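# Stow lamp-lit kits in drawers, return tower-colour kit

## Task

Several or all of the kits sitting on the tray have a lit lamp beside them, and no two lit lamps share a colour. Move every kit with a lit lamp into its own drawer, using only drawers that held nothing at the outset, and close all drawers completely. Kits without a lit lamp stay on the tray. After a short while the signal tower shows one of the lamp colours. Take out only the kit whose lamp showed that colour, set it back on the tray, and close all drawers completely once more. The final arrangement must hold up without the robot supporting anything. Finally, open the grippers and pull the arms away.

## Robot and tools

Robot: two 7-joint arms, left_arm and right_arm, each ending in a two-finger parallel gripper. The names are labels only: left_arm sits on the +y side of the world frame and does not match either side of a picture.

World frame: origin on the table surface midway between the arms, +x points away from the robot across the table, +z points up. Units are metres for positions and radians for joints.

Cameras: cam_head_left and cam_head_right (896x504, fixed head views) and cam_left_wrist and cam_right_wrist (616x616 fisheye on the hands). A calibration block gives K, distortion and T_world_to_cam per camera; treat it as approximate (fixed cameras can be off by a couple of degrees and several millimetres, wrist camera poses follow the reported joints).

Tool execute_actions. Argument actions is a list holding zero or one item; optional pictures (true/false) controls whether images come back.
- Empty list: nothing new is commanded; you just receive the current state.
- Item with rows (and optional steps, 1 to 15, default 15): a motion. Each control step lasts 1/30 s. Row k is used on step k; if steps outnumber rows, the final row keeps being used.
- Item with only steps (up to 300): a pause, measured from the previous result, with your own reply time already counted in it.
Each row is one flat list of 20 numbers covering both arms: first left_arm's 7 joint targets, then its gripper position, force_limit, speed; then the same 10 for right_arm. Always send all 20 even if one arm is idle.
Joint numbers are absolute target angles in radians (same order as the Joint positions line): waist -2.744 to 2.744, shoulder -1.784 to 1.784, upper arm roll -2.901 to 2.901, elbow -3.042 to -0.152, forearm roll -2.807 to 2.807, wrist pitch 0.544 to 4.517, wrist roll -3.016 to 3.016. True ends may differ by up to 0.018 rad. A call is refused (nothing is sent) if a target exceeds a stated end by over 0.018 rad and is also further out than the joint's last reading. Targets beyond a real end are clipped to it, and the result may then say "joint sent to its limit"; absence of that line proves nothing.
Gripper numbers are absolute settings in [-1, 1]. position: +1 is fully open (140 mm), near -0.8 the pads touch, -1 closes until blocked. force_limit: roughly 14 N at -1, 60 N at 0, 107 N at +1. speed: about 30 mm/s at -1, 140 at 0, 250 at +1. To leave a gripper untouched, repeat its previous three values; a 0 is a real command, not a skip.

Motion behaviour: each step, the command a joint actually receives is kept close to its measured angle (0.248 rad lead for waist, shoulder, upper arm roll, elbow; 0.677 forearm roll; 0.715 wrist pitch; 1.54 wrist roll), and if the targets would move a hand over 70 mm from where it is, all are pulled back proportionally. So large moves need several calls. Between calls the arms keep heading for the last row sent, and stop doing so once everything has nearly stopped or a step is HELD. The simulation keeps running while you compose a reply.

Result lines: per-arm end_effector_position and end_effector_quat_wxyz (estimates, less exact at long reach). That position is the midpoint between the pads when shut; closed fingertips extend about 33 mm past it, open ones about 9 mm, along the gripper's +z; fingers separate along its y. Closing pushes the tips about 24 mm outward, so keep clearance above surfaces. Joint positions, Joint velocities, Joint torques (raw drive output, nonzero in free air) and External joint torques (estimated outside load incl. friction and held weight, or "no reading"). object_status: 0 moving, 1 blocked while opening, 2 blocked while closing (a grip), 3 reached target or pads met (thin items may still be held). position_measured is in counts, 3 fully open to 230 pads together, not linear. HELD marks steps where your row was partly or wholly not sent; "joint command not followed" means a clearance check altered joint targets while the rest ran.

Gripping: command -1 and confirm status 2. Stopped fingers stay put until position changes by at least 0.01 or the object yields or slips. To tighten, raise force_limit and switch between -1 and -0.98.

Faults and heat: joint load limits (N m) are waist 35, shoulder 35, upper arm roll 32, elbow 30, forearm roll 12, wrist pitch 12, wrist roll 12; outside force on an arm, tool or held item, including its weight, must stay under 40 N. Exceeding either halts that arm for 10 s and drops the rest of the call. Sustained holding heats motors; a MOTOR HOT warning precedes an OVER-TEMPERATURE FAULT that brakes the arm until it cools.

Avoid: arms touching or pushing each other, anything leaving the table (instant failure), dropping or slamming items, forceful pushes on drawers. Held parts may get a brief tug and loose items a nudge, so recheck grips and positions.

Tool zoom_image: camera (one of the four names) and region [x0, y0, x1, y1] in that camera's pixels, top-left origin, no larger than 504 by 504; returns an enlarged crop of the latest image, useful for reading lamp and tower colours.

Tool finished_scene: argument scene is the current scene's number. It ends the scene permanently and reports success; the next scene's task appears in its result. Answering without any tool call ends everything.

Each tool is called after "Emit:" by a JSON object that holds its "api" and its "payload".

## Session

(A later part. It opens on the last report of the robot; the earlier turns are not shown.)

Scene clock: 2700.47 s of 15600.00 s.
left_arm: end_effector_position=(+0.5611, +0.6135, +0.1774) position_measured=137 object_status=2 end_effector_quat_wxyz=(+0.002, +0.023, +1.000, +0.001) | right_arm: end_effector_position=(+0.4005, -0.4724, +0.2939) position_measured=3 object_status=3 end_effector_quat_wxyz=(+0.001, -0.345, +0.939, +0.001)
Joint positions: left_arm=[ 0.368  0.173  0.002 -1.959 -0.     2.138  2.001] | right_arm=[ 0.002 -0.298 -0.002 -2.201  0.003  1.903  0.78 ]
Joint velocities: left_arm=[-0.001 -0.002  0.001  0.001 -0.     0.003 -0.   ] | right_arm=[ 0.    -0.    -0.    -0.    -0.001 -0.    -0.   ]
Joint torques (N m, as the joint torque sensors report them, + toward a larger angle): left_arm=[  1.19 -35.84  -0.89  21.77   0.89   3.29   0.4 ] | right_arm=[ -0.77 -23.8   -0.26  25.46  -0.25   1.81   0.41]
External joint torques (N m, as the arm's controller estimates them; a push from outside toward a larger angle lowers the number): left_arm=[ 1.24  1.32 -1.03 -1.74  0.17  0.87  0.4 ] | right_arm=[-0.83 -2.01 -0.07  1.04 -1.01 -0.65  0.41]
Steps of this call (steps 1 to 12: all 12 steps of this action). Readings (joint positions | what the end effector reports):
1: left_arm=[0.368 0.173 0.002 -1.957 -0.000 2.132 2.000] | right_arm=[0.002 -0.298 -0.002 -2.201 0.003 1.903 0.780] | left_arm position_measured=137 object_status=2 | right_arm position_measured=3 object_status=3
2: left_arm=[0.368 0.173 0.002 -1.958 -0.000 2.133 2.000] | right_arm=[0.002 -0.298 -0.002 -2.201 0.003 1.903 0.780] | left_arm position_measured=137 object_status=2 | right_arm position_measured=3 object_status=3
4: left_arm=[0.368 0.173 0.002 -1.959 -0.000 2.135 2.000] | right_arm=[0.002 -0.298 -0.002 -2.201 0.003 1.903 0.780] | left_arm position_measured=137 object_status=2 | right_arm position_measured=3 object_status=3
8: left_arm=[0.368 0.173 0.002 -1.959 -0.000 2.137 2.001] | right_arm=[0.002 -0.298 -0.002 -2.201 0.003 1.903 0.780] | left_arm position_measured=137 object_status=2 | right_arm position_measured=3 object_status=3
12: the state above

Emit:
{"api": "execute_actions", "payload": {"actions": [{"rows":[[0.3705,0.1735,0,-1.958,0,2.138,2.007,0.15,0,-0.3,0.0,-0.3,0,-2.2,0,1.9,0.785,1,0,0],[0.3705,0.1735,0,-1.958,0,2.138,2.007,0.15,0,-0.3,0.0,-0.3,0,-2.2,0,1.9,0.785,1,0,0],[0.3705,0.1735,0,-1.958,0,2.138,2.007,0.15,0,-0.3,0.0,-0.3,0,-2.2,0,1.9,0.785,1,0,0],[0.3705,0.1735,0,-1.958,0,2.138,2.007,0.15,0,-0.3,0.0,-0.3,0,-2.2,0,1.9,0.785,1,0,0],[0.3705,0.1735,0,-1.958,0,2.138,2.007,0.15,0,-0.3,0.0,-0.3,0,-2.2,0,1.9,0.785,1,0,0],[0.3705,0.1735,0,-1.958,0,2.115,2.007,0.15,0,-0.3,0.0,-0.3,0,-2.2,0,1.9,0.785,1,0,0],[0.3705,0.166,0,-1.946,0,2.09,2.007,0.15,0,-0.3,0.0,-0.3,0,-2.2,0,1.9,0.785,1,0,0],[0.3705,0.159,0,-1.933,0,2.065,2.007,0.15,0,-0.3,0.0,-0.3,0,-2.2,0,1.9,0.785,1,0,0],[0.3705,0.151,0,-1.918,0,2.04,2.007,0.15,0,-0.3,0.0,-0.3,0,-2.2,0,1.9,0.785,1,0,0],[0.3705,0.143,0,-1.902,0,2.015,2.007,0.15,0,-0.3,0.0,-0.3,0,-2.2,0,1.9,0.785,1,0,0],[0.3705,0.135,0,-1.886,0,1.99,2.007,0.15,0,-0.3,0.0,-0.3,0,-2.2,0,1.9,0.785,1,0,0],[0.3705,0.127,0,-1.87,0,1.97,2.007,0.15,0,-0.3,0.0,-0.3,0,-2.2,0,1.9,0.785,1,0,0],[0.3705,0.115,0,-1.858,0,1.955,2.007,0.15,0,-0.3,0.0,-0.3,0,-2.2,0,1.9,0.785,1,0,0],[0.3705,0.09,0,-1.865,0,1.95,2.007,0.15,0,-0.3,0.0,-0.3,0,-2.2,0,1.9,0.785,1,0,0],[0.3705,0.055,0,-1.895,0,1.95,2.007,0.15,0,-0.3,0.0,-0.3,0,-2.2,0,1.9,0.785,1,0,0]],"steps":15}], "pictures": false}}

Emit:
{"api": "execute_actions", "payload": {"actions": [{"rows":[[0.38,0.012,0,-1.938,0,1.95,2.05,-0.2,0,0,0.0,-0.3,0,-2.2,0,1.9,0.785,1,0,0],[0.39,-0.03,0,-1.98,0,1.95,2.1,-0.2,0,0,0.0,-0.3,0,-2.2,0,1.9,0.785,1,0,0],[0.40,-0.072,0,-2.02,0,1.95,2.16,-0.2,0,0,0.0,-0.3,0,-2.2,0,1.9,0.785,1,0,0],[0.41,-0.114,0,-2.06,0,1.945,2.16,-0.2,0,0,0.0,-0.3,0,-2.2,0,1.9,0.785,1,0,0],[0.42,-0.156,0,-2.10,0,1.945,2.16,-0.2,0,0,0.0,-0.3,0,-2.2,0,1.9,0.785,1,0,0],[0.43,-0.198,0,-2.14,0,1.94,2.16,-0.2,0,0,0.0,-0.3,0,-2.2,0,1.9,0.785,1,0,0],[0.44,-0.24,0,-2.18,0,1.94,2.16,-0.2,0,0,0.0,-0.3,0,-2.2,0,1.9,0.785,1,0,0],[0.45,-0.282,0,-2.22,0,1.94,2.16,-0.2,0,0,0.0,-0.3,0,-2.2,0,1.9,0.785,1,0,0],[0.46,-0.324,0,-2.26,0,1.94,2.16,-0.2,0,0,0.0,-0.3,0,-2.2,0,1.9,0.785,1,0,0],[0.4646,-0.36,0,-2.30,0,1.96,2.16,-0.2,0,0,0.0,-0.3,0,-2.2,0,1.9,0.785,1,0,0],[0.4646,-0.37,0,-2.345,0,2.03,2.16,-0.2,0,0,0.0,-0.3,0,-2.2,0,1.9,0.785,1,0,0],[0.4646,-0.37,0,-2.39,0,2.11,2.16,-0.2,0,0,0.0,-0.3,0,-2.2,0,1.9,0.785,1,0,0],[0.4646,-0.368,0,-2.435,0,2.2,2.16,-0.2,0,0,0.0,-0.3,0,-2.2,0,1.9,0.785,1,0,0],[0.4646,-0.365,0,-2.48,0,2.29,2.16,-0.2,0,0,0.0,-0.3,0,-2.2,0,1.9,0.785,1,0,0],[0.4646,-0.362,0,-2.525,0,2.38,2.16,-0.2,0,0,0.0,-0.3,0,-2.2,0,1.9,0.785,1,0,0]],"steps":15}], "pictures": false}}

Emit:
{"api": "execute_actions", "payload": {"actions": [{"rows":[[0.4646,-0.358,0,-2.57,0,2.47,2.16,-0.2,0,0,0.0,-0.3,0,-2.2,0,1.9,0.785,1,0,0],[0.4646,-0.354,0,-2.615,0,2.56,2.16,-0.2,0,0,0.0,-0.3,0,-2.2,0,1.9,0.785,1,0,0],[0.4646,-0.35,0,-2.66,0,2.65,2.16,-0.2,0,0,0.0,-0.3,0,-2.2,0,1.9,0.785,1,0,0],[0.4646,-0.346,0,-2.705,0,2.74,2.16,-0.2,0,0,0.0,-0.3,0,-2.2,0,1.9,0.785,1,0,0],[0.4646,-0.342,0,-2.75,0,2.83,2.16,-0.2,0,0,0.0,-0.3,0,-2.2,0,1.9,0.785,1,0,0],[0.4646,-0.338,0,-2.795,0,2.92,2.16,-0.2,0,0,0.0,-0.3,0,-2.2,0,1.9,0.785,1,0,0],[0.4646,-0.334,0,-2.84,0,3.01,2.16,-0.2,0,0,0.0,-0.3,0,-2.2,0,1.9,0.785,1,0,0],[0.4646,-0.33,0,-2.885,0,3.1,2.16,-0.2,0,0,0.0,-0.3,0,-2.2,0,1.9,0.785,1,0,0],[0.4646,-0.326,0,-2.93,0,3.2,2.16,-0.2,0,0,0.0,-0.3,0,-2.2,0,1.9,0.785,1,0,0],[0.4646,-0.3224,0,-2.9696,0,3.33,2.16,-0.2,0,0,0.0,-0.3,0,-2.2,0,1.9,0.785,1,0,0]],"steps":15}], "pictures": false}}

Emit:
{"api": "execute_actions", "payload": {"actions": [{"steps":20}], "pictures": false}}

Emit:
{"api": "execute_actions", "payload": {"actions": [{"rows":[[0.46,-0.308,0,-2.955,0,3.33,2.15,-0.2,0,0,0.0,-0.3,0,-2.2,0,1.9,0.785,1,0,0],[0.455,-0.294,0,-2.941,0,3.33,2.15,-0.2,0,0,0.0,-0.3,0,-2.2,0,1.9,0.785,1,0,0],[0.45,-0.28,0,-2.927,0,3.33,2.15,-0.2,0,0,0.0,-0.3,0,-2.2,0,1.9,0.785,1,0,0],[0.4445,-0.265,0,-2.913,0,3.33,2.15,-0.2,0,0,0.0,-0.3,0,-2.2,0,1.9,0.785,1,0,0],[0.439,-0.251,0,-2.899,0,3.33,2.15,-0.2,0,0,0.0,-0.3,0,-2.2,0,1.9,0.785,1,0,0],[0.4335,-0.237,0,-2.885,0,3.33,2.15,-0.2,0,0,0.0,-0.3,0,-2.2,0,1.9,0.785,1,0,0],[0.428,-0.223,0,-2.871,0,3.33,2.15,-0.2,0,0,0.0,-0.3,0,-2.2,0,1.9,0.785,1,0,0],[0.422,-0.209,0,-2.857,0,3.33,2.15,-0.2,0,0,0.0,-0.3,0,-2.2,0,1.9,0.785,1,0,0],[0.416,-0.195,0,-2.8425,0,3.33,2.15,-0.2,0,0,0.0,-0.3,0,-2.2,0,1.9,0.785,1,0,0]],"steps":15}], "pictures": false}}

Emit:
{"api": "execute_actions", "payload": {"actions": [{"rows":[[0.416,-0.195,0,-2.8425,0,3.33,2.15,-0.2,0,0,0.0,-0.3,0,-2.2,0,1.9,0.785,1,0,0],[0.416,-0.195,0,-2.8425,0,3.33,2.15,-1,0,-0.5,0.0,-0.3,0,-2.2,0,1.9,0.785,1,0,0]],"steps":15}]}}

Scene clock: 2774.30 s of 15600.00 s.
left_arm: end_effector_position=(+0.5607, +0.6133, +0.2397) position_measured=110 object_status=3 end_effector_quat_wxyz=(+0.009, +0.023, +1.000, +0.004) | right_arm: end_effector_position=(+0.4005, -0.4724, +0.2939) position_measured=3 object_status=3 end_effector_quat_wxyz=(+0.001, -0.345, +0.939, +0.001)
Joint positions: left_arm=[ 0.368  0.108  0.002 -1.885 -0.     2.011  2.001] | right_arm=[ 0.002 -0.298 -0.002 -2.201  0.003  1.903  0.78 ]
Joint velocities: left_arm=[-0.    -0.668  0.002 -0.107  0.    -0.348 -0.   ] | right_arm=[-0.002  0.001  0.001 -0.     0.001 -0.002  0.   ]
Joint torques (N m, as the joint torque sensors report them, + toward a larger angle): left_arm=[  0.61 -34.74  -1.5   21.88   1.02   2.03   0.46] | right_arm=[ -0.83 -24.15  -0.35  25.21  -0.24   1.78   0.38]
External joint torques (N m, as the arm's controller estimates them; a push from outside toward a larger angle lowers the number): left_arm=[ 0.29 -1.69 -1.92 -1.77  0.32 -0.64  0.46] | right_arm=[-0.83 -2.49 -0.1   0.84 -1.   -0.67  0.38]
Steps of this call (steps 1 to 15: the robot went on to your last target; steps 16 to 90: nothing new was sent; then 70.33 s passed at rest; steps 91 to 105: all 15 steps of this action). Readings (joint positions | what the end effector reports):
91: left_arm=[0.368 0.173 0.002 -1.959 -0.000 2.139 2.001] | right_arm=[0.002 -0.298 -0.002 -2.201 0.003 1.903 0.780] | left_arm position_measured=137 object_status=0 | right_arm position_measured=3 object_status=3
92: left_arm=[0.368 0.173 0.002 -1.959 -0.000 2.139 2.001] | right_arm=[0.002 -0.298 -0.002 -2.201 0.003 1.903 0.780] | left_arm position_measured=134 object_status=0 | right_arm position_measured=3 object_status=3
94: left_arm=[0.368 0.173 0.002 -1.959 -0.000 2.139 2.001] | right_arm=[0.002 -0.298 -0.002 -2.201 0.003 1.903 0.780] | left_arm position_measured=121 object_status=0 | right_arm position_measured=3 object_status=3
98: left_arm=[0.368 0.172 0.002 -1.952 -0.000 2.117 2.001] | right_arm=[0.002 -0.298 -0.002 -2.201 0.003 1.903 0.780] | left_arm position_measured=110 object_status=0 | right_arm position_measured=3 object_status=3
105: the state above

Scene clock: 2774.80 s of 15600.00 s.
left_arm: end_effector_position=(+0.4129, +0.5986, +0.2410) position_measured=154 object_status=3 end_effector_quat_wxyz=(+0.033, +0.036, +0.999, +0.018) | right_arm: end_effector_position=(+0.4005, -0.4724, +0.2939) position_measured=3 object_status=3 end_effector_quat_wxyz=(+0.001, -0.345, +0.939, +0.001)
Joint positions: left_arm=[ 0.461 -0.367  0.001 -2.421 -0.     2.129  2.12 ] | right_arm=[ 0.002 -0.298 -0.002 -2.201  0.003  1.903  0.78 ]
Joint velocities: left_arm=[ 0.012  0.017 -0.001 -1.311 -0.001  1.485  0.112] | right_arm=[-0.     0.     0.    -0.001 -0.003  0.     0.   ]
Joint torques (N m, as the joint torque sensors report them, + toward a larger angle): left_arm=[  0.19 -16.01  -0.35  25.78   1.02   3.57   0.55] | right_arm=[ -0.92 -23.7   -0.29  25.01  -0.23   1.79   0.39]
External joint torques (N m, as the arm's controller estimates them; a push from outside toward a larger angle lowers the number): left_arm=[ 0.44 -0.42  0.37 -1.15  0.31  0.95  0.55] | right_arm=[-0.95 -2.05 -0.07  0.67 -0.97 -0.66  0.39]
Steps of this call (steps 1 to 15: all 15 steps of this action). Readings (joint positions | what the end effector reports):
1: left_arm=[0.369 0.079 0.001 -1.898 -0.000 2.002 2.005] | right_arm=[0.002 -0.298 -0.002 -2.201 0.003 1.903 0.780] | left_arm position_measured=110 object_status=0 | right_arm position_measured=3 object_status=3
2: left_arm=[0.373 0.045 0.000 -1.922 -0.000 1.994 2.014] | right_arm=[0.002 -0.298 -0.002 -2.201 0.003 1.903 0.780] | left_arm position_measured=116 object_status=0 | right_arm position_measured=3 object_status=3
4: left_arm=[0.386 -0.032 -0.001 -1.984 -0.000 1.981 2.041] | right_arm=[0.002 -0.298 -0.002 -2.201 0.003 1.903 0.780] | left_arm position_measured=131 object_status=0 | right_arm position_measured=3 object_status=3
8: left_arm=[0.426 -0.196 -0.001 -2.134 -0.000 1.962 2.081] | right_arm=[0.002 -0.298 -0.002 -2.201 0.003 1.903 0.780] | left_arm position_measured=154 object_status=0 | right_arm position_measured=3 object_status=3
15: the state above

Scene clock: 2775.30 s of 15600.00 s.
left_arm: end_effector_position=(+0.4254, +0.6053, +0.1265) position_measured=154 object_status=3 end_effector_quat_wxyz=(+0.218, +0.047, +0.967, +0.126) | right_arm: end_effector_position=(+0.4005, -0.4724, +0.2939) position_measured=3 object_status=3 end_effector_quat_wxyz=(+0.001, -0.345, +0.939, +0.001)
Joint positions: left_arm=[ 0.462 -0.321  0.001 -2.961 -0.     3.149  2.146] | right_arm=[ 0.002 -0.298 -0.002 -2.201  0.003  1.903  0.78 ]
Joint velocities: left_arm=[-0.    -0.003 -0.001 -0.112 -0.001  1.065  0.024] | right_arm=[-0.    -0.001  0.    -0.001  0.     0.001 -0.   ]
Joint torques (N m, as the joint torque sensors report them, + toward a larger angle): left_arm=[  0.36 -15.8   -1.    17.64   0.74   4.19   0.52] | right_arm=[ -0.79 -23.65  -0.3   25.12  -0.25   1.83   0.39]
External joint torques (N m, as the arm's controller estimates them; a push from outside toward a larger angle lowers the number): left_arm=[ 0.43  0.11 -0.62 -2.26  0.29  0.96  0.52] | right_arm=[-0.83 -1.95 -0.1   0.75 -1.01 -0.63  0.39]
Steps of this call (steps 1 to 15: all 15 steps of this action). Readings (joint positions | what the end effector reports):
1: left_arm=[0.461 -0.366 0.001 -2.468 -0.000 2.189 2.123] | right_arm=[0.002 -0.298 -0.002 -2.201 0.003 1.903 0.780] | left_arm position_measured=154 object_status=3 | right_arm position_measured=3 object_status=3
2: left_arm=[0.462 -0.363 0.001 -2.515 -0.000 2.254 2.126] | right_arm=[0.002 -0.298 -0.002 -2.201 0.003 1.903 0.780] | left_arm position_measured=154 object_status=3 | right_arm position_measured=3 object_status=3
4: left_arm=[0.462 -0.354 0.001 -2.608 -0.000 2.396 2.131] | right_arm=[0.002 -0.298 -0.002 -2.201 0.003 1.903 0.780] | left_arm position_measured=154 object_status=3 | right_arm position_measured=3 object_status=3
8: left_arm=[0.462 -0.338 0.001 -2.790 -0.000 2.713 2.139] | right_arm=[0.002 -0.298 -0.002 -2.201 0.003 1.903 0.780] | left_arm position_measured=154 object_status=3 | right_arm position_measured=3 object_status=3
15: the state above

Scene clock: 2775.97 s of 15600.00 s.
left_arm: end_effector_position=(+0.4553, +0.6208, +0.1665) position_measured=154 object_status=3 end_effector_quat_wxyz=(+0.286, +0.049, +0.942, +0.167) | right_arm: end_effector_position=(+0.4005, -0.4724, +0.2939) position_measured=3 object_status=3 end_effector_quat_wxyz=(+0.001, -0.345, +0.939, +0.001)
Joint positions: left_arm=[ 0.462 -0.321  0.001 -2.968 -0.     3.323  2.152] | right_arm=[ 0.002 -0.298 -0.002 -2.201  0.003  1.903  0.78 ]
Joint velocities: left_arm=[ 0.    -0.     0.001  0.    -0.     0.018  0.003] | right_arm=[ 0.    -0.001  0.001 -0.002  0.001  0.    -0.001]
Joint torques (N m, as the joint torque sensors report them, + toward a larger angle): left_arm=[  0.58 -15.33  -1.08  17.56   0.61   4.19   0.37] | right_arm=[ -0.78 -23.73  -0.22  25.24  -0.26   1.8    0.42]
External joint torques (N m, as the arm's controller estimates them; a push from outside toward a larger angle lowers the number): left_arm=[ 0.52 -0.18 -0.83 -1.06  0.22  0.79  0.37] | right_arm=[-0.81 -2.09 -0.01  0.94 -1.02 -0.64  0.42]
Steps of this call (steps 1 to 20: the robot went on to your last target). Readings (joint positions | what the end effector reports):
1: left_arm=[0.462 -0.321 0.001 -2.964 -0.000 3.181 2.147] | right_arm=[0.002 -0.298 -0.002 -2.201 0.003 1.903 0.780] | left_arm position_measured=154 object_status=3 | right_arm position_measured=3 object_status=3
2: left_arm=[0.462 -0.321 0.001 -2.965 -0.000 3.208 2.148] | right_arm=[0.002 -0.298 -0.002 -2.201 0.003 1.903 0.780] | left_arm position_measured=154 object_status=3 | right_arm position_measured=3 object_status=3
4: left_arm=[0.462 -0.321 0.001 -2.966 -0.000 3.247 2.149] | right_arm=[0.002 -0.298 -0.002 -2.201 0.003 1.903 0.780] | left_arm position_measured=154 object_status=3 | right_arm position_measured=3 object_status=3
8: left_arm=[0.462 -0.321 0.001 -2.967 -0.000 3.290 2.150] | right_arm=[0.002 -0.298 -0.002 -2.201 0.003 1.903 0.780] | left_arm position_measured=154 object_status=3 | right_arm position_measured=3 object_status=3
20: the state above

Scene clock: 2776.47 s of 15600.00 s.
left_arm: end_effector_position=(+0.5013, +0.6188, +0.1675) position_measured=154 object_status=3 end_effector_quat_wxyz=(+0.291, +0.069, +0.940, +0.162) | right_arm: end_effector_position=(+0.4005, -0.4724, +0.2939) position_measured=3 object_status=3 end_effector_quat_wxyz=(+0.001, -0.345, +0.939, +0.001)
Joint positions: left_arm=[ 0.419 -0.199  0.001 -2.846 -0.     3.326  2.152] | right_arm=[ 0.002 -0.298 -0.002 -2.201  0.003  1.903  0.78 ]
Joint velocities: left_arm=[-0.009  0.026  0.001  0.025  0.     0.    -0.001] | right_arm=[ 0. -0. -0. -0. -0. -0. -0.]
Joint torques (N m, as the joint torque sensors report them, + toward a larger angle): left_arm=[ -2.2  -17.85  -0.1   18.21   0.72   4.17  -0.04] | right_arm=[ -0.86 -23.76  -0.46  24.95  -0.21   1.82   0.38]
External joint torques (N m, as the arm's controller estimates them; a push from outside toward a larger angle lowers the number): left_arm=[-2.35  1.75 -0.09 -0.16  0.35  0.78 -0.05] | right_arm=[-0.82 -2.22 -0.17  0.67 -0.96 -0.63  0.38]
Steps of this call (steps 1 to 15: all 15 steps of this action). Readings (joint positions | what the end effector reports):
1: left_arm=[0.462 -0.318 0.001 -2.966 -0.000 3.323 2.152] | right_arm=[0.002 -0.298 -0.002 -2.201 0.003 1.903 0.780] | left_arm position_measured=154 object_status=3 | right_arm position_measured=3 object_status=3
2: left_arm=[0.461 -0.312 0.001 -2.959 -0.000 3.324 2.152] | right_arm=[0.002 -0.298 -0.002 -2.201 0.003 1.903 0.780] | left_arm position_measured=154 object_status=3 | right_arm position_measured=3 object_status=3
4: left_arm=[0.456 -0.292 0.001 -2.939 -0.000 3.324 2.152] | right_arm=[0.002 -0.298 -0.002 -2.201 0.003 1.903 0.780] | left_arm position_measured=154 object_status=3 | right_arm position_measured=3 object_status=3
8: left_arm=[0.437 -0.240 0.001 -2.887 -0.000 3.325 2.152] | right_arm=[0.002 -0.298 -0.002 -2.201 0.003 1.903 0.780] | left_arm position_measured=154 object_status=3 | right_arm position_measured=3 object_status=3
15: the state above

Scene clock: 2776.97 s of 15600.00 s.
left_arm: end_effector_position=(+0.5024, +0.6180, +0.1676) position_measured=194 object_status=0 end_effector_quat_wxyz=(+0.291, +0.070, +0.940, +0.162) | right_arm: end_effector_position=(+0.4005, -0.4724, +0.2939) position_measured=3 object_status=3 end_effector_quat_wxyz=(+0.001, -0.345, +0.939, +0.001)
Joint positions: left_arm=[ 0.418 -0.197  0.001 -2.844 -0.     3.326  2.152] | right_arm=[ 0.002 -0.298 -0.002 -2.201  0.003  1.903  0.78 ]
Joint velocities: left_arm=[ 0.001  0.001 -0.001 -0.    -0.001  0.    -0.001] | right_arm=[-0.001  0.001  0.     0.001 -0.    -0.001  0.001]
Joint torques (N m, as the joint torque sensors report them, + toward a larger angle): left_arm=[ -1.39 -18.64  -0.77  19.19   0.64   4.1   -0.03] | right_arm=[ -0.76 -23.48  -0.45  25.43  -0.17   1.8    0.33]
External joint torques (N m, as the arm's controller estimates them; a push from outside toward a larger angle lowers the number): left_arm=[-1.42  0.8  -0.6   0.6   0.24  0.69 -0.03] | right_arm=[-0.68 -1.85 -0.11  1.06 -0.92 -0.65  0.33]
Steps of this call (steps 1 to 15: all 15 steps of this action). Readings (joint positions | what the end effector reports):
1: left_arm=[0.419 -0.198 0.001 -2.845 -0.000 3.326 2.152] | right_arm=[0.002 -0.298 -0.002 -2.201 0.003 1.903 0.780] | left_arm position_measured=154 object_status=3 | right_arm position_measured=3 object_status=3
2: left_arm=[0.419 -0.198 0.001 -2.845 -0.000 3.326 2.152] | right_arm=[0.002 -0.298 -0.002 -2.201 0.003 1.903 0.780] | left_arm position_measured=154 object_status=0 | right_arm position_measured=3 object_status=3
4: left_arm=[0.419 -0.197 0.001 -2.844 -0.000 3.326 2.152] | right_arm=[0.002 -0.298 -0.002 -2.201 0.003 1.903 0.780] | left_arm position_measured=163 object_status=0 | right_arm position_measured=3 object_status=3
8: left_arm=[0.418 -0.197 0.001 -2.844 -0.000 3.326 2.152] | right_arm=[0.002 -0.298 -0.002 -2.201 0.003 1.903 0.780] | left_arm position_measured=181 object_status=0 | right_arm position_measured=3 object_status=3
15: the state above
camera_calibration (this result's frames):
cam_left_wrist: T_world_to_cam=[[0.19938, 0.903301, 0.379861, -0.713891], [0.494629, -0.427407, 0.756747, -0.0980669], [0.845926, 0.0370096, -0.532015, -0.16811], [0, 0, 0, 1]] pos_world=[0.333051, 0.609166, 0.255954]
cam_right_wrist: T_world_to_cam=[[-0.646725, 0.762508, 0.0181412, 0.61096], [0.70615, 0.589597, 0.39208, -0.128199], [0.288268, 0.266379, -0.919752, 0.45692], [0, 0, 0, 1]] pos_world=[0.353935, -0.51199, 0.459434]

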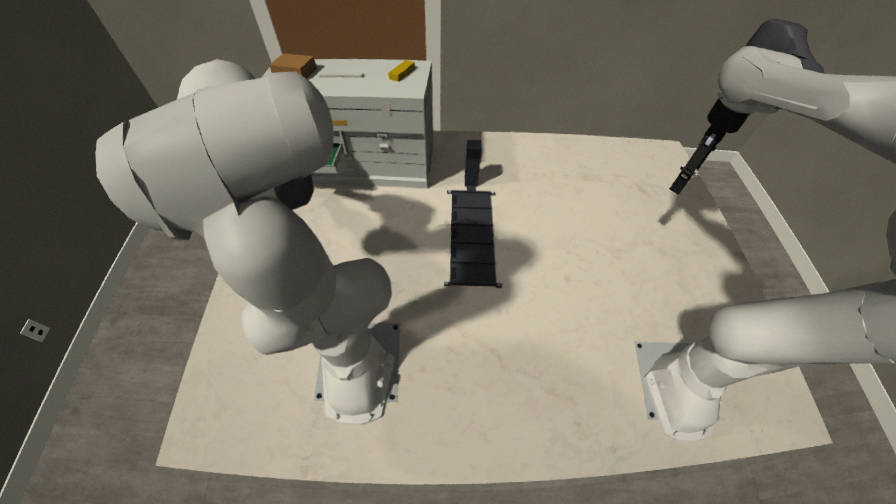

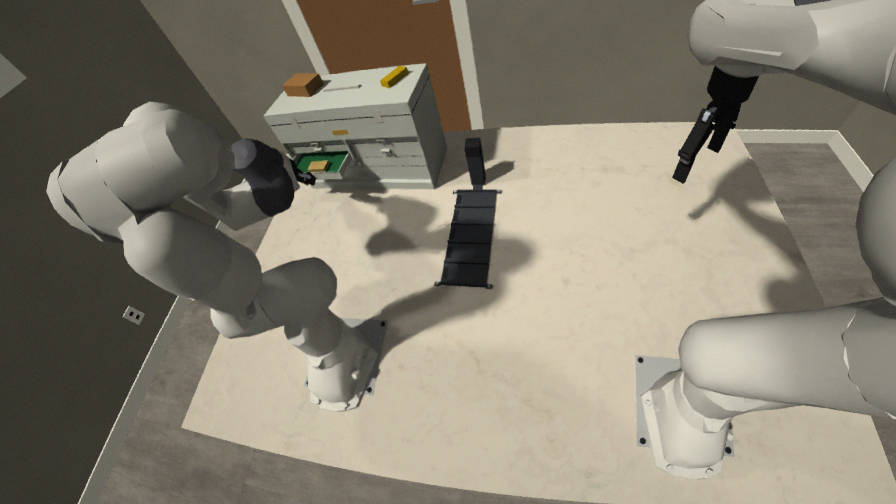

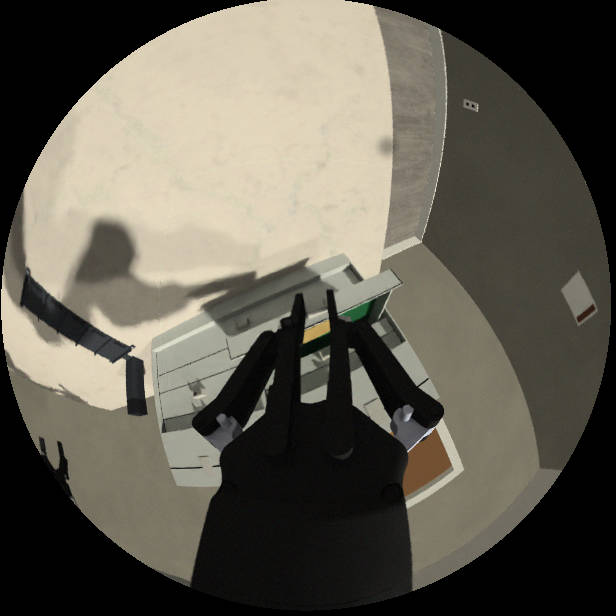

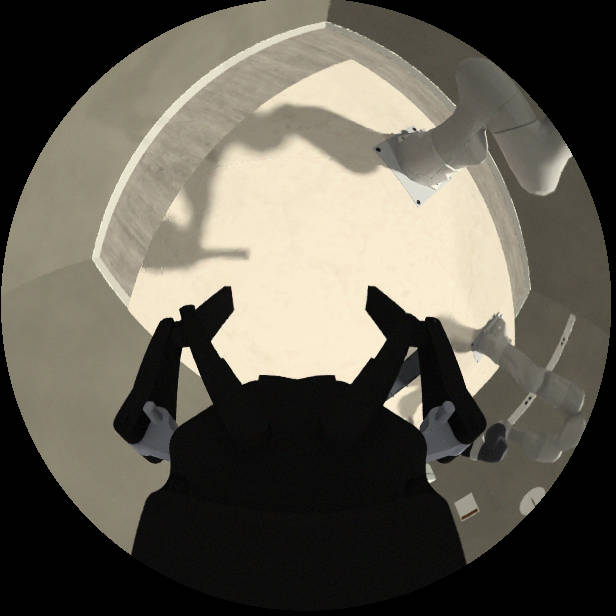

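Emit:
{"api": "execute_actions", "payload": {"actions": [{"rows":[[0.413,-0.183,0,-2.8285,0,3.322,2.14,-1,0,-0.5,0.0,-0.3,0,-2.2,0,1.9,0.785,1,0,0],[0.409,-0.1706,0,-2.8147,0,3.319,2.13,-1,0,-0.5,0.0,-0.3,0,-2.2,0,1.9,0.785,1,0,0],[0.405,-0.1584,0,-2.801,0,3.317,2.125,-1,0,-0.5,0.0,-0.3,0,-2.2,0,1.9,0.785,1,0,0],[0.401,-0.146,0,-2.787,0,3.315,2.12,-1,0,-0.5,0.0,-0.3,0,-2.2,0,1.9,0.785,1,0,0],[0.397,-0.134,0,-2.7733,0,3.313,2.115,-1,0,-0.5,0.0,-0.3,0,-2.2,0,1.9,0.785,1,0,0],[0.393,-0.1217,0,-2.7596,0,3.311,2.11,-1,0,-0.5,0.0,-0.3,0,-2.2,0,1.9,0.785,1,0,0],[0.3887,-0.1095,0,-2.7458,0,3.309,2.105,-1,0,-0.5,0.0,-0.3,0,-2.2,0,1.9,0.785,1,0,0],[0.385,-0.0977,0,-2.7313,0,3.306,2.1,-1,0,-0.5,0.0,-0.3,0,-2.2,0,1.9,0.785,1,0,0],[0.3813,-0.086,0,-2.717,0,3.303,2.096,-1,0,-0.5,0.0,-0.3,0,-2.2,0,1.9,0.785,1,0,0],[0.3777,-0.074,0,-2.7024,0,3.301,2.092,-1,0,-0.5,0.0,-0.3,0,-2.2,0,1.9,0.785,1,0,0],[0.374,-0.0624,0,-2.688,0,3.298,2.088,-1,0,-0.5,0.0,-0.3,0,-2.2,0,1.9,0.785,1,0,0],[0.3703,-0.0506,0,-2.6735,0,3.295,2.084,-1,0,-0.5,0.0,-0.3,0,-2.2,0,1.9,0.785,1,0,0],[0.3667,-0.039,0,-2.659,0,3.293,2.08,-1,0,-0.5,0.0,-0.3,0,-2.2,0,1.9,0.785,1,0,0],[0.363,-0.027,0,-2.645,0,3.29,2.075,-1,0,-0.5,0.0,-0.3,0,-2.2,0,1.9,0.785,1,0,0],[0.3605,-0.018,0,-2.6335,0,3.287,2.07,-1,0,-0.5,0.0,-0.3,0,-2.2,0,1.9,0.785,1,0,0]],"steps":15}], "pictures": false}}

Emit:
{"api": "execute_actions", "payload": {"actions": [{"rows":[[0.358,-0.009,0,-2.622,0,3.284,2.067,-1,0,-0.5,0.0,-0.3,0,-2.2,0,1.9,0.785,1,0,0],[0.3555,0.0,0,-2.61,0,3.281,2.064,-1,0,-0.5,0.0,-0.3,0,-2.2,0,1.9,0.785,1,0,0],[0.353,0.009,0,-2.599,0,3.278,2.06,-1,0,-0.5,0.0,-0.3,0,-2.2,0,1.9,0.785,1,0,0],[0.3505,0.018,0,-2.587,0,3.275,2.057,-1,0,-0.5,0.0,-0.3,0,-2.2,0,1.9,0.785,1,0,0],[0.348,0.0265,0,-2.576,0,3.273,2.054,-1,0,-0.5,0.0,-0.3,0,-2.2,0,1.9,0.785,1,0,0],[0.346,0.034,0,-2.567,0,3.271,2.05,-1,0,-0.5,0.0,-0.3,0,-2.2,0,1.9,0.785,1,0,0],[0.3445,0.04,0,-2.559,0,3.269,2.05,-1,0,-0.5,0.0,-0.3,0,-2.2,0,1.9,0.785,1,0,0],[0.343,0.0455,0,-2.552,0,3.268,2.05,-1,0,-0.5,0.0,-0.3,0,-2.2,0,1.9,0.785,1,0,0],[0.342,0.05,0,-2.546,0,3.267,2.05,-1,0,-0.5,0.0,-0.3,0,-2.2,0,1.9,0.785,1,0,0],[0.341,0.0545,0,-2.54,0,3.266,2.05,-1,0,-0.5,0.0,-0.3,0,-2.2,0,1.9,0.785,1,0,0],[0.340,0.058,0,-2.535,0,3.265,2.05,-1,0,-0.5,0.0,-0.3,0,-2.2,0,1.9,0.785,1,0,0]],"steps":15}], "pictures": false}}

Emit:
{"api": "execute_actions", "payload": {"actions": [{"steps":8}], "pictures": false}}

Emit:
{"api": "execute_actions", "payload": {"actions": [{"rows":[[0.343,0.05,0,-2.543,0,3.267,2.06,-0.2,0,0,0.0,-0.3,0,-2.2,0,1.9,0.785,1,0,0],[0.343,0.05,0,-2.543,0,3.267,2.06,-0.2,0,0,0.0,-0.3,0,-2.2,0,1.9,0.785,1,0,0],[0.343,0.05,0,-2.543,0,3.267,2.06,-0.2,0,0,0.0,-0.3,0,-2.2,0,1.9,0.785,1,0,0],[0.343,0.05,0,-2.543,0,3.267,2.06,-0.2,0,0,0.0,-0.3,0,-2.2,0,1.9,0.785,1,0,0],[0.343,0.05,0,-2.543,0,3.267,2.06,-0.2,0,0,0.0,-0.3,0,-2.2,0,1.9,0.785,1,0,0],[0.349,0.03,0,-2.57,0,3.278,2.06,-0.2,0,0,0.0,-0.3,0,-2.2,0,1.9,0.785,1,0,0],[0.355,0.01,0,-2.597,0,3.286,2.06,-0.2,0,0,0.0,-0.3,0,-2.2,0,1.9,0.785,1,0,0],[0.361,-0.01,0,-2.623,0,3.293,2.06,-0.2,0,0,0.0,-0.3,0,-2.2,0,1.9,0.785,1,0,0],[0.367,-0.031,0,-2.65,0,3.30,2.06,-0.2,0,0,0.0,-0.3,0,-2.2,0,1.9,0.785,1,0,0],[0.367,-0.058,0,-2.683,0,3.306,2.0,-0.2,0,0,0.0,-0.3,0,-2.2,0,1.9,0.785,1,0,0],[0.367,-0.086,0,-2.717,0,3.312,1.9,-0.2,0,0,0.0,-0.3,0,-2.2,0,1.9,0.785,1,0,0],[0.367,-0.1135,0,-2.751,0,3.318,1.8,-0.2,0,0,0.0,-0.3,0,-2.2,0,1.9,0.785,1,0,0],[0.367,-0.142,0,-2.783,0,3.322,1.7,-0.2,0,0,0.0,-0.3,0,-2.2,0,1.9,0.785,1,0,0],[0.367,-0.17,0,-2.815,0,3.325,1.6,-0.2,0,0,0.0,-0.3,0,-2.2,0,1.9,0.785,1,0,0],[0.367,-0.199,0,-2.847,0,3.328,1.571,-0.2,0,0,0.0,-0.3,0,-2.2,0,1.9,0.785,1,0,0]],"steps":15}], "pictures": false}}

Emit:
{"api": "execute_actions", "payload": {"actions": [{"steps":90}]}}

Scene clock: 2809.13 s of 15600.00 s.
left_arm: end_effector_position=(+0.5658, +0.6153, +0.1668) position_measured=194 object_status=2 end_effector_quat_wxyz=(+0.298, +0.073, +0.940, +0.148) | right_arm: end_effector_position=(+0.4005, -0.4724, +0.2939) position_measured=3 object_status=3 end_effector_quat_wxyz=(+0.001, -0.345, +0.939, +0.001)
Joint positions: left_arm=[ 0.369 -0.042  0.001 -2.665 -0.     3.301  2.11 ] | right_arm=[ 0.002 -0.298 -0.002 -2.201  0.003  1.903  0.78 ]
Joint velocities: left_arm=[-0.1    0.312  0.002  0.385 -0.    -0.067 -0.109] | right_arm=[ 0.001 -0.    -0.001 -0.     0.001  0.     0.   ]
Joint torques (N m, as the joint torque sensors report them, + toward a larger angle): left_arm=[ -0.18 -26.27  -0.15  18.82   0.74   3.06  -0.2 ] | right_arm=[ -0.83 -23.93  -0.62  25.04  -0.24   1.77   0.35]
External joint torques (N m, as the arm's controller estimates them; a push from outside toward a larger angle lowers the number): left_arm=[-0.95  1.1  -0.28  1.91  0.36 -0.31 -0.19] | right_arm=[-0.84 -2.38 -0.38  0.76 -1.   -0.68  0.35]
Steps of this call (steps 1 to 15: the robot went on to your last target; steps 16 to 90: nothing new was sent; then 28.67 s passed at rest; steps 91 to 105: all 15 steps of this action). Readings (joint positions | what the end effector reports):
91: left_arm=[0.417 -0.195 0.001 -2.841 -0.000 3.326 2.152] | right_arm=[0.002 -0.298 -0.002 -2.201 0.003 1.903 0.780] | left_arm position_measured=194 object_status=2 | right_arm position_measured=3 object_status=3
92: left_arm=[0.415 -0.189 0.001 -2.835 -0.000 3.325 2.150] | right_arm=[0.002 -0.298 -0.002 -2.201 0.003 1.903 0.780] | left_arm position_measured=194 object_status=2 | right_arm position_measured=3 object_status=3
94: left_arm=[0.409 -0.170 0.001 -2.815 -0.000 3.323 2.146] | right_arm=[0.002 -0.298 -0.002 -2.201 0.003 1.903 0.780] | left_arm position_measured=194 object_status=2 | right_arm position_measured=3 object_status=3
98: left_arm=[0.395 -0.125 0.001 -2.763 -0.000 3.317 2.135] | right_arm=[0.002 -0.298 -0.002 -2.201 0.003 1.903 0.780] | left_arm position_measured=194 object_status=2 | right_arm position_measured=3 object_status=3
105: the state above

Scene clock: 2809.63 s of 15600.00 s.
left_arm: end_effector_position=(+0.6065, +0.6134, +0.1659) position_measured=194 object_status=2 end_effector_quat_wxyz=(+0.301, +0.067, +0.941, +0.138) | right_arm: end_effector_position=(+0.4005, -0.4724, +0.2939) position_measured=3 object_status=3 end_effector_quat_wxyz=(+0.001, -0.345, +0.939, +0.001)
Joint positions: left_arm=[ 0.343  0.051  0.001 -2.543 -0.     3.27   2.071] | right_arm=[ 0.002 -0.298 -0.002 -2.201  0.003  1.903  0.78 ]
Joint velocities: left_arm=[ 0.     0.    -0.     0.015  0.    -0.029 -0.032] | right_arm=[-0.002  0.001 -0.     0.    -0.001  0.    -0.001]
Joint torques (N m, as the joint torque sensors report them, + toward a larger angle): left_arm=[ -1.41 -24.68   0.25  24.     0.79   3.69  -0.45] | right_arm=[ -1.18 -23.52  -0.67  25.14  -0.29   1.8    0.34]
External joint torques (N m, as the arm's controller estimates them; a push from outside toward a larger angle lowers the number): left_arm=[-1.43  4.2   0.19  4.76  0.35  0.33 -0.44] | right_arm=[-1.05 -1.93 -0.27  0.81 -1.03 -0.65  0.34]
Steps of this call (steps 1 to 15: all 15 steps of this action). Readings (joint positions | what the end effector reports):
1: left_arm=[0.366 -0.032 0.001 -2.652 -0.000 3.298 2.107] | right_arm=[0.002 -0.298 -0.002 -2.201 0.003 1.903 0.780] | left_arm position_measured=194 object_status=2 | right_arm position_measured=3 object_status=3
2: left_arm=[0.363 -0.022 0.001 -2.639 -0.000 3.295 2.103] | right_arm=[0.002 -0.298 -0.002 -2.201 0.003 1.903 0.780] | left_arm position_measured=194 object_status=2 | right_arm position_measured=3 object_status=3
4: left_arm=[0.358 -0.003 0.001 -2.615 -0.000 3.290 2.096] | right_arm=[0.002 -0.298 -0.002 -2.201 0.003 1.903 0.780] | left_arm position_measured=194 object_status=2 | right_arm position_measured=3 object_status=3
8: left_arm=[0.349 0.029 0.001 -2.573 -0.000 3.280 2.084] | right_arm=[0.002 -0.298 -0.002 -2.201 0.003 1.903 0.780] | left_arm position_measured=194 object_status=2 | right_arm position_measured=3 object_status=3
15: the state above

Scene clock: 2809.90 s of 15600.00 s.
left_arm: end_effector_position=(+0.6066, +0.6134, +0.1659) position_measured=194 object_status=2 end_effector_quat_wxyz=(+0.301, +0.065, +0.942, +0.137) | right_arm: end_effector_position=(+0.4005, -0.4724, +0.2939) position_measured=3 object_status=3 end_effector_quat_wxyz=(+0.001, -0.345, +0.939, +0.001)
Joint positions: left_arm=[ 0.342  0.051  0.001 -2.541 -0.     3.267  2.066] | right_arm=[ 0.002 -0.298 -0.002 -2.201  0.003  1.903  0.78 ]
Joint velocities: left_arm=[ 0.001 -0.001 -0.001  0.001  0.    -0.003 -0.011] | right_arm=[ 0.     0.001  0.001  0.    -0.    -0.001  0.001]
Joint torques (N m, as the joint torque sensors report them, + toward a larger angle): left_arm=[ -2.39 -24.18   0.43  22.04   0.72   3.42  -0.57] | right_arm=[ -0.84 -23.46  -0.47  24.9   -0.25   1.79   0.39]
External joint torques (N m, as the arm's controller estimates them; a push from outside toward a larger angle lowers the number): left_arm=[-2.39  4.84  0.38  2.57  0.28  0.01 -0.57] | right_arm=[-0.86 -1.9  -0.24  0.58 -1.01 -0.67  0.39]
Steps of this call (steps 1 to 8: the robot went on to your last target). Readings (joint positions | what the end effector reports):
1: left_arm=[0.343 0.051 0.001 -2.542 -0.000 3.269 2.070] | right_arm=[0.002 -0.298 -0.002 -2.201 0.003 1.903 0.780] | left_arm position_measured=194 object_status=2 | right_arm position_measured=3 object_status=3
2: left_arm=[0.343 0.051 0.001 -2.542 -0.000 3.268 2.070] | right_arm=[0.002 -0.298 -0.002 -2.201 0.003 1.903 0.780] | left_arm position_measured=194 object_status=2 | right_arm position_measured=3 object_status=3
4: left_arm=[0.343 0.051 0.001 -2.542 -0.000 3.267 2.068] | right_arm=[0.002 -0.298 -0.002 -2.201 0.003 1.903 0.780] | left_arm position_measured=194 object_status=2 | right_arm position_measured=3 object_status=3
8: the state above

Scene clock: 2810.40 s of 15600.00 s.
left_arm: end_effector_position=(+0.5309, +0.5976, +0.1639) position_measured=154 object_status=3 end_effector_quat_wxyz=(+0.305, -0.017, +0.945, +0.115) | right_arm: end_effector_position=(+0.4005, -0.4724, +0.2939) position_measured=3 object_status=3 end_effector_quat_wxyz=(+0.001, -0.345, +0.939, +0.001)
Joint positions: left_arm=[ 0.364 -0.139  0.    -2.779 -0.     3.305  1.912] | right_arm=[ 0.002 -0.298 -0.002 -2.201  0.003  1.903  0.78 ]
Joint velocities: left_arm=[ 0.008 -0.798 -0.001 -0.907 -0.001  0.11  -1.106] | right_arm=[-0.     0.     0.001  0.001  0.    -0.001 -0.001]
Joint torques (N m, as the joint torque sensors report them, + toward a larger angle): left_arm=[  0.63 -18.2    0.17  21.71   0.71   4.42  -0.45] | right_arm=[ -1.26 -23.47  -0.58  24.92  -0.25   1.81   0.42]
External joint torques (N m, as the arm's controller estimates them; a push from outside toward a larger angle lowers the number): left_arm=[ 0.77 -1.15  0.41 -1.49  0.3   0.87 -0.46] | right_arm=[-1.28 -1.72 -0.35  0.48 -1.   -0.66  0.42]
Steps of this call (steps 1 to 15: all 15 steps of this action). Readings (joint positions | what the end effector reports):
1: left_arm=[0.342 0.051 0.001 -2.542 -0.000 3.267 2.066] | right_arm=[0.002 -0.298 -0.002 -2.201 0.003 1.903 0.780] | left_arm position_measured=194 object_status=0 | right_arm position_measured=3 object_status=3
2: left_arm=[0.343 0.050 0.001 -2.542 -0.000 3.267 2.066] | right_arm=[0.002 -0.298 -0.002 -2.201 0.003 1.903 0.780] | left_arm position_measured=192 object_status=0 | right_arm position_measured=3 object_status=3
4: left_arm=[0.343 0.050 0.001 -2.542 -0.000 3.267 2.066] | right_arm=[0.002 -0.298 -0.002 -2.201 0.003 1.903 0.780] | left_arm position_measured=172 object_status=0 | right_arm position_measured=3 object_status=3
8: left_arm=[0.348 0.023 0.000 -2.580 -0.000 3.274 2.066] | right_arm=[0.002 -0.298 -0.002 -2.201 0.003 1.903 0.780] | left_arm position_measured=154 object_status=0 | right_arm position_measured=3 object_status=3
15: the state above

Scene clock: 2813.40 s of 15600.00 s.
left_arm: end_effector_position=(+0.5129, +0.5906, +0.1662) position_measured=154 object_status=3 end_effector_quat_wxyz=(+0.325, -0.174, +0.927, +0.063) | right_arm: end_effector_position=(+0.4005, -0.4724, +0.2939) position_measured=3 object_status=3 end_effector_quat_wxyz=(+0.001, -0.345, +0.939, +0.001)
Joint positions: left_arm=[ 0.364 -0.197  0.    -2.846 -0.     3.324  1.578] | right_arm=[ 0.002 -0.298 -0.002 -2.201  0.003  1.903  0.78 ]
Joint velocities: left_arm=[-0.    -0.    -0.001  0.     0.001  0.     0.   ] | right_arm=[-0.     0.     0.    -0.     0.001  0.    -0.   ]
Joint torques (N m, as the joint torque sensors report them, + toward a larger angle): left_arm=[  1.09 -21.07   0.14  17.6    0.6    4.25  -0.19] | right_arm=[ -0.94 -23.64  -0.42  25.39  -0.22   1.75   0.36]
External joint torques (N m, as the arm's controller estimates them; a push from outside toward a larger angle lowers the number): left_arm=[ 1.17 -1.54  0.4  -1.05  0.19  0.83 -0.17] | right_arm=[-0.94 -1.91 -0.17  0.99 -0.97 -0.7   0.36]
Steps of this call (steps 1 to 60: the robot went on to your last target; steps 61 to 90: nothing new was sent). Readings (joint positions | what the end effector reports):
1: left_arm=[0.364 -0.161 0.000 -2.803 -0.000 3.308 1.877] | right_arm=[0.002 -0.298 -0.002 -2.201 0.003 1.903 0.780] | left_arm position_measured=154 object_status=3 | right_arm position_measured=3 object_status=3
2: left_arm=[0.364 -0.175 0.000 -2.819 -0.000 3.311 1.846] | right_arm=[0.002 -0.298 -0.002 -2.201 0.003 1.903 0.780] | left_arm position_measured=154 object_status=3 | right_arm position_measured=3 object_status=3
4: left_arm=[0.364 -0.188 0.000 -2.835 -0.000 3.315 1.794] | right_arm=[0.002 -0.298 -0.002 -2.201 0.003 1.903 0.780] | left_arm position_measured=154 object_status=3 | right_arm position_measured=3 object_status=3
8: left_arm=[0.364 -0.196 0.000 -2.844 -0.000 3.320 1.717] | right_arm=[0.002 -0.298 -0.002 -2.201 0.003 1.903 0.780] | left_arm position_measured=154 object_status=3 | right_arm position_measured=3 object_status=3
90: the state above
All arms were judged still, so your last target was given up. Only a new action makes them travel on or press farther. Fingers that are still opening or closing keep moving.
camera_calibration (this result's frames):
cam_left_wrist: T_world_to_cam=[[-0.211269, 0.975591, 0.0598935, -0.46962], [0.455442, 0.04404, 0.889176, -0.394274], [0.864834, 0.215134, -0.453629, -0.304631], [0, 0, 0, 1]] pos_world=[0.343808, 0.541058, 0.240517]
cam_right_wrist: T_world_to_cam=[[-0.646725, 0.762508, 0.0181414, 0.61096], [0.70615, 0.589597, 0.39208, -0.128199], [0.288268, 0.266379, -0.919752, 0.45692], [0, 0, 0, 1]] pos_world=[0.353935, -0.51199, 0.459434]

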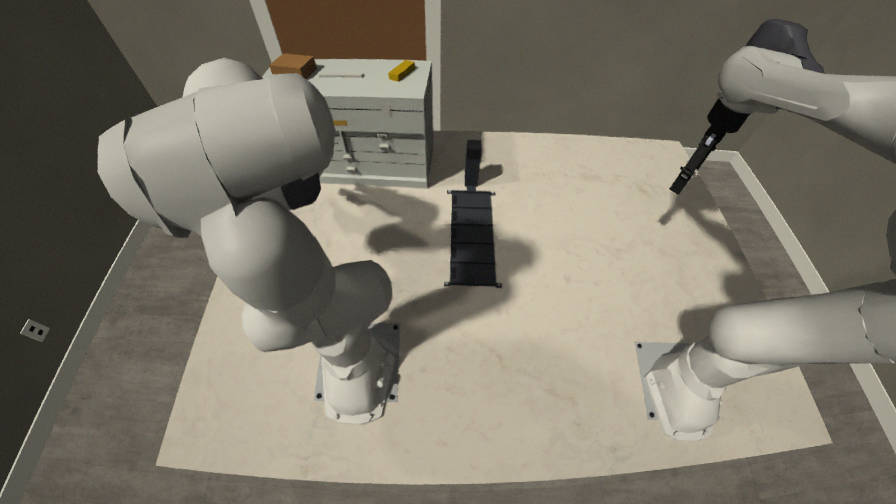

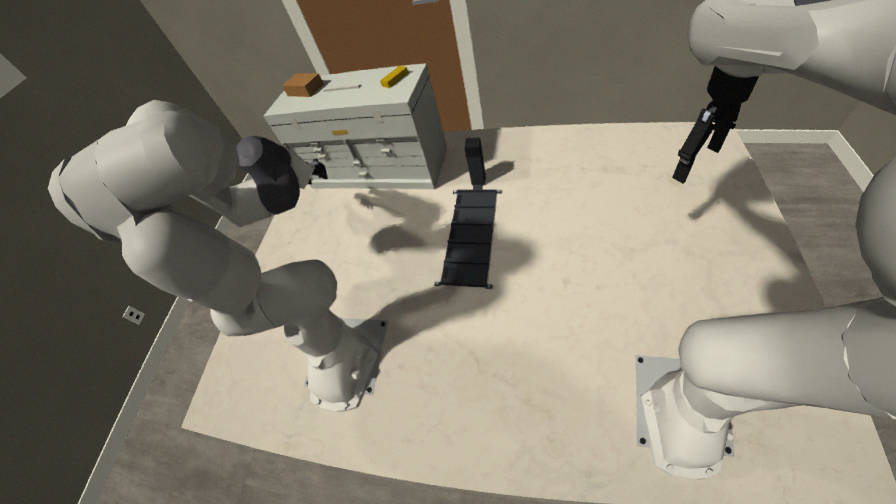

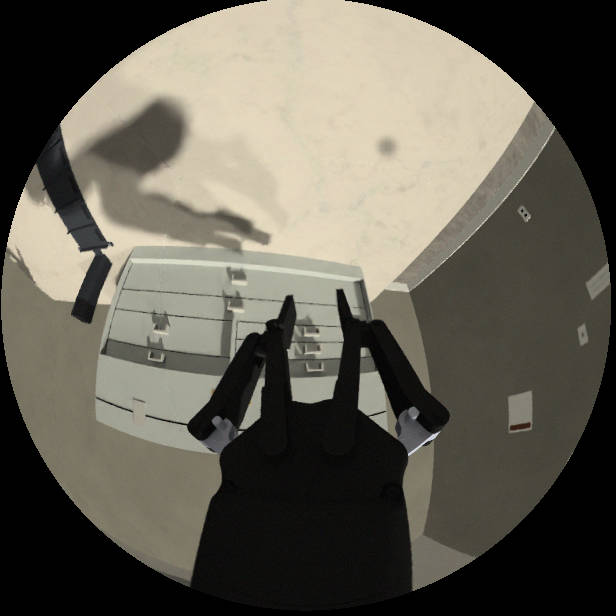

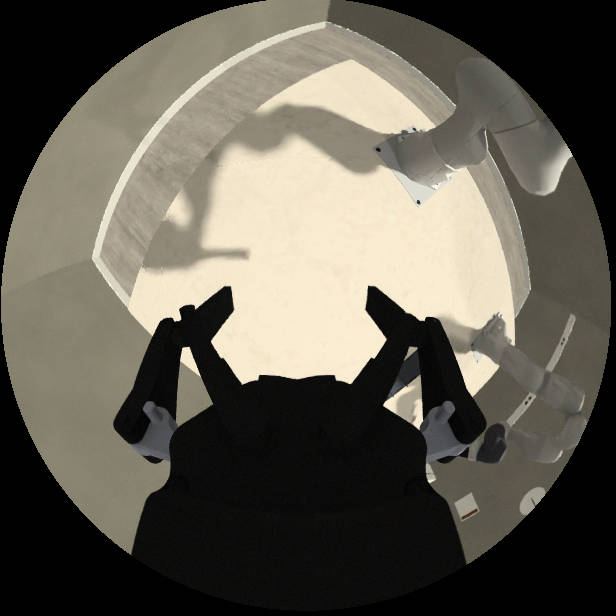

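Emit:
{"api": "execute_actions", "payload": {"actions": [{"steps":300}]}}

Scene clock: 2823.40 s of 15600.00 s.
left_arm: end_effector_position=(+0.5129, +0.5906, +0.1662) position_measured=154 object_status=3 end_effector_quat_wxyz=(+0.325, -0.174, +0.927, +0.063) | right_arm: end_effector_position=(+0.4005, -0.4724, +0.2939) position_measured=3 object_status=3 end_effector_quat_wxyz=(+0.001, -0.345, +0.939, +0.001)
Joint positions: left_arm=[ 0.364 -0.197  0.    -2.846 -0.     3.324  1.578] | right_arm=[ 0.002 -0.298 -0.002 -2.201  0.003  1.903  0.78 ]
Joint velocities: left_arm=[ 0.002 -0.001 -0.     0.001 -0.    -0.    -0.001] | right_arm=[-0.     0.    -0.    -0.001 -0.     0.     0.   ]
Joint torques (N m, as the joint torque sensors report them, + toward a larger angle): left_arm=[  1.58 -21.47   0.16  17.91   0.66   4.13  -0.31] | right_arm=[ -1.02 -23.75  -0.74  25.17  -0.22   1.78   0.41]
External joint torques (N m, as the arm's controller estimates them; a push from outside toward a larger angle lowers the number): left_arm=[ 1.53 -1.91  0.29 -0.75  0.28  0.7  -0.29] | right_arm=[-0.93 -2.14 -0.39  0.85 -0.97 -0.67  0.41]
Steps of this call (steps 1 to 160: nothing new was sent; then 4.67 s passed at rest). Readings (joint positions | what the end effector reports):
1: left_arm=[0.364 -0.197 0.000 -2.846 -0.000 3.324 1.578] | right_arm=[0.002 -0.298 -0.002 -2.201 0.003 1.903 0.780] | left_arm position_measured=154 object_status=3 | right_arm position_measured=3 object_status=3
2: left_arm=[0.364 -0.197 0.000 -2.846 -0.000 3.324 1.578] | right_arm=[0.002 -0.298 -0.002 -2.201 0.003 1.903 0.780] | left_arm position_measured=154 object_status=3 | right_arm position_measured=3 object_status=3
4: left_arm=[0.364 -0.197 0.000 -2.846 -0.000 3.324 1.578] | right_arm=[0.002 -0.298 -0.002 -2.201 0.003 1.903 0.780] | left_arm position_measured=154 object_status=3 | right_arm position_measured=3 object_status=3
8: left_arm=[0.364 -0.197 0.000 -2.846 -0.000 3.324 1.578] | right_arm=[0.002 -0.298 -0.002 -2.201 0.003 1.903 0.780] | left_arm position_measured=154 object_status=3 | right_arm position_measured=3 object_status=3
160: the state above
camera_calibration (this result's frames):
cam_left_wrist: T_world_to_cam=[[-0.21135, 0.975577, 0.059844, -0.469563], [0.455383, 0.0441093, 0.889202, -0.394283], [0.864845, 0.215185, -0.453584, -0.304655], [0, 0, 0, 1]] pos_world=[0.343787, 0.541043, 0.240511]
cam_right_wrist: T_world_to_cam=[[-0.646725, 0.762508, 0.0181413, 0.61096], [0.70615, 0.589597, 0.39208, -0.128199], [0.288268, 0.266379, -0.919752, 0.45692], [0, 0, 0, 1]] pos_world=[0.353935, -0.51199, 0.459434]

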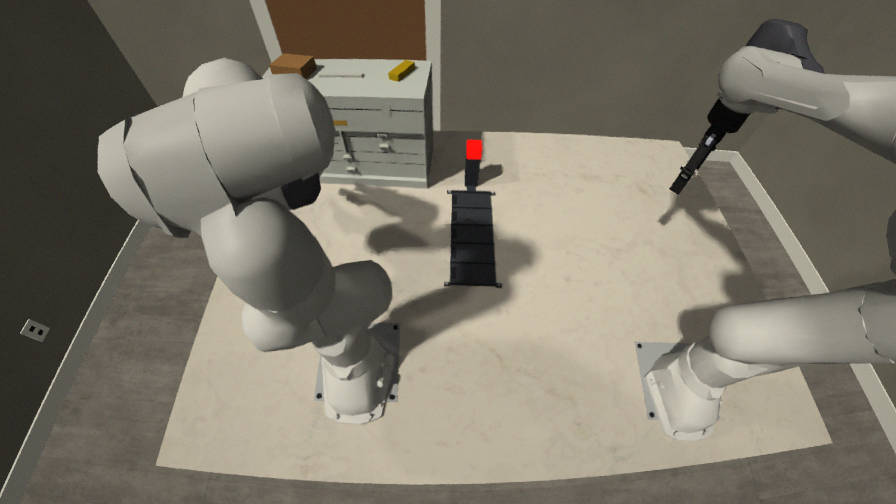

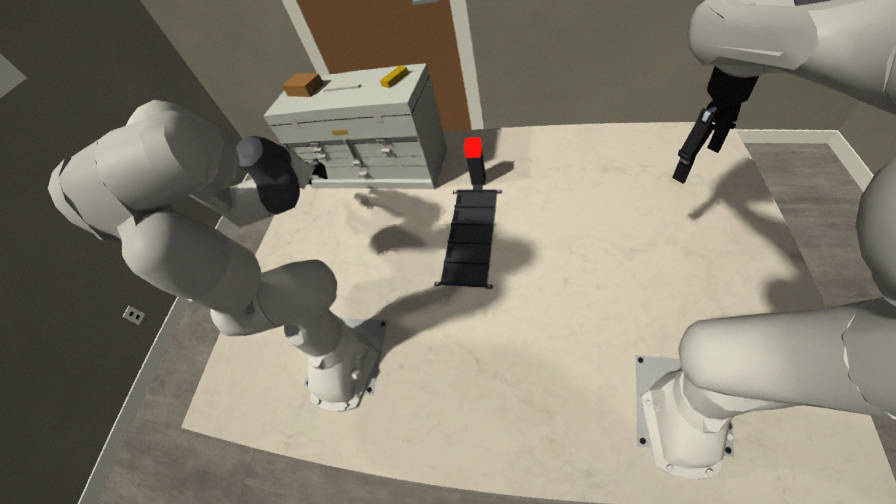

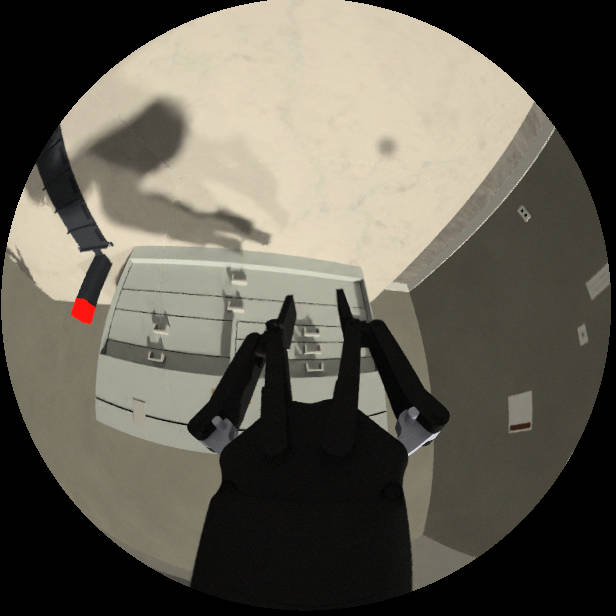

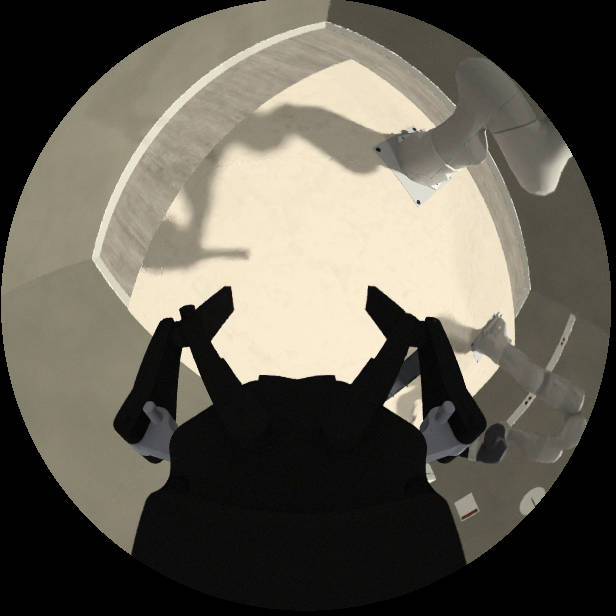

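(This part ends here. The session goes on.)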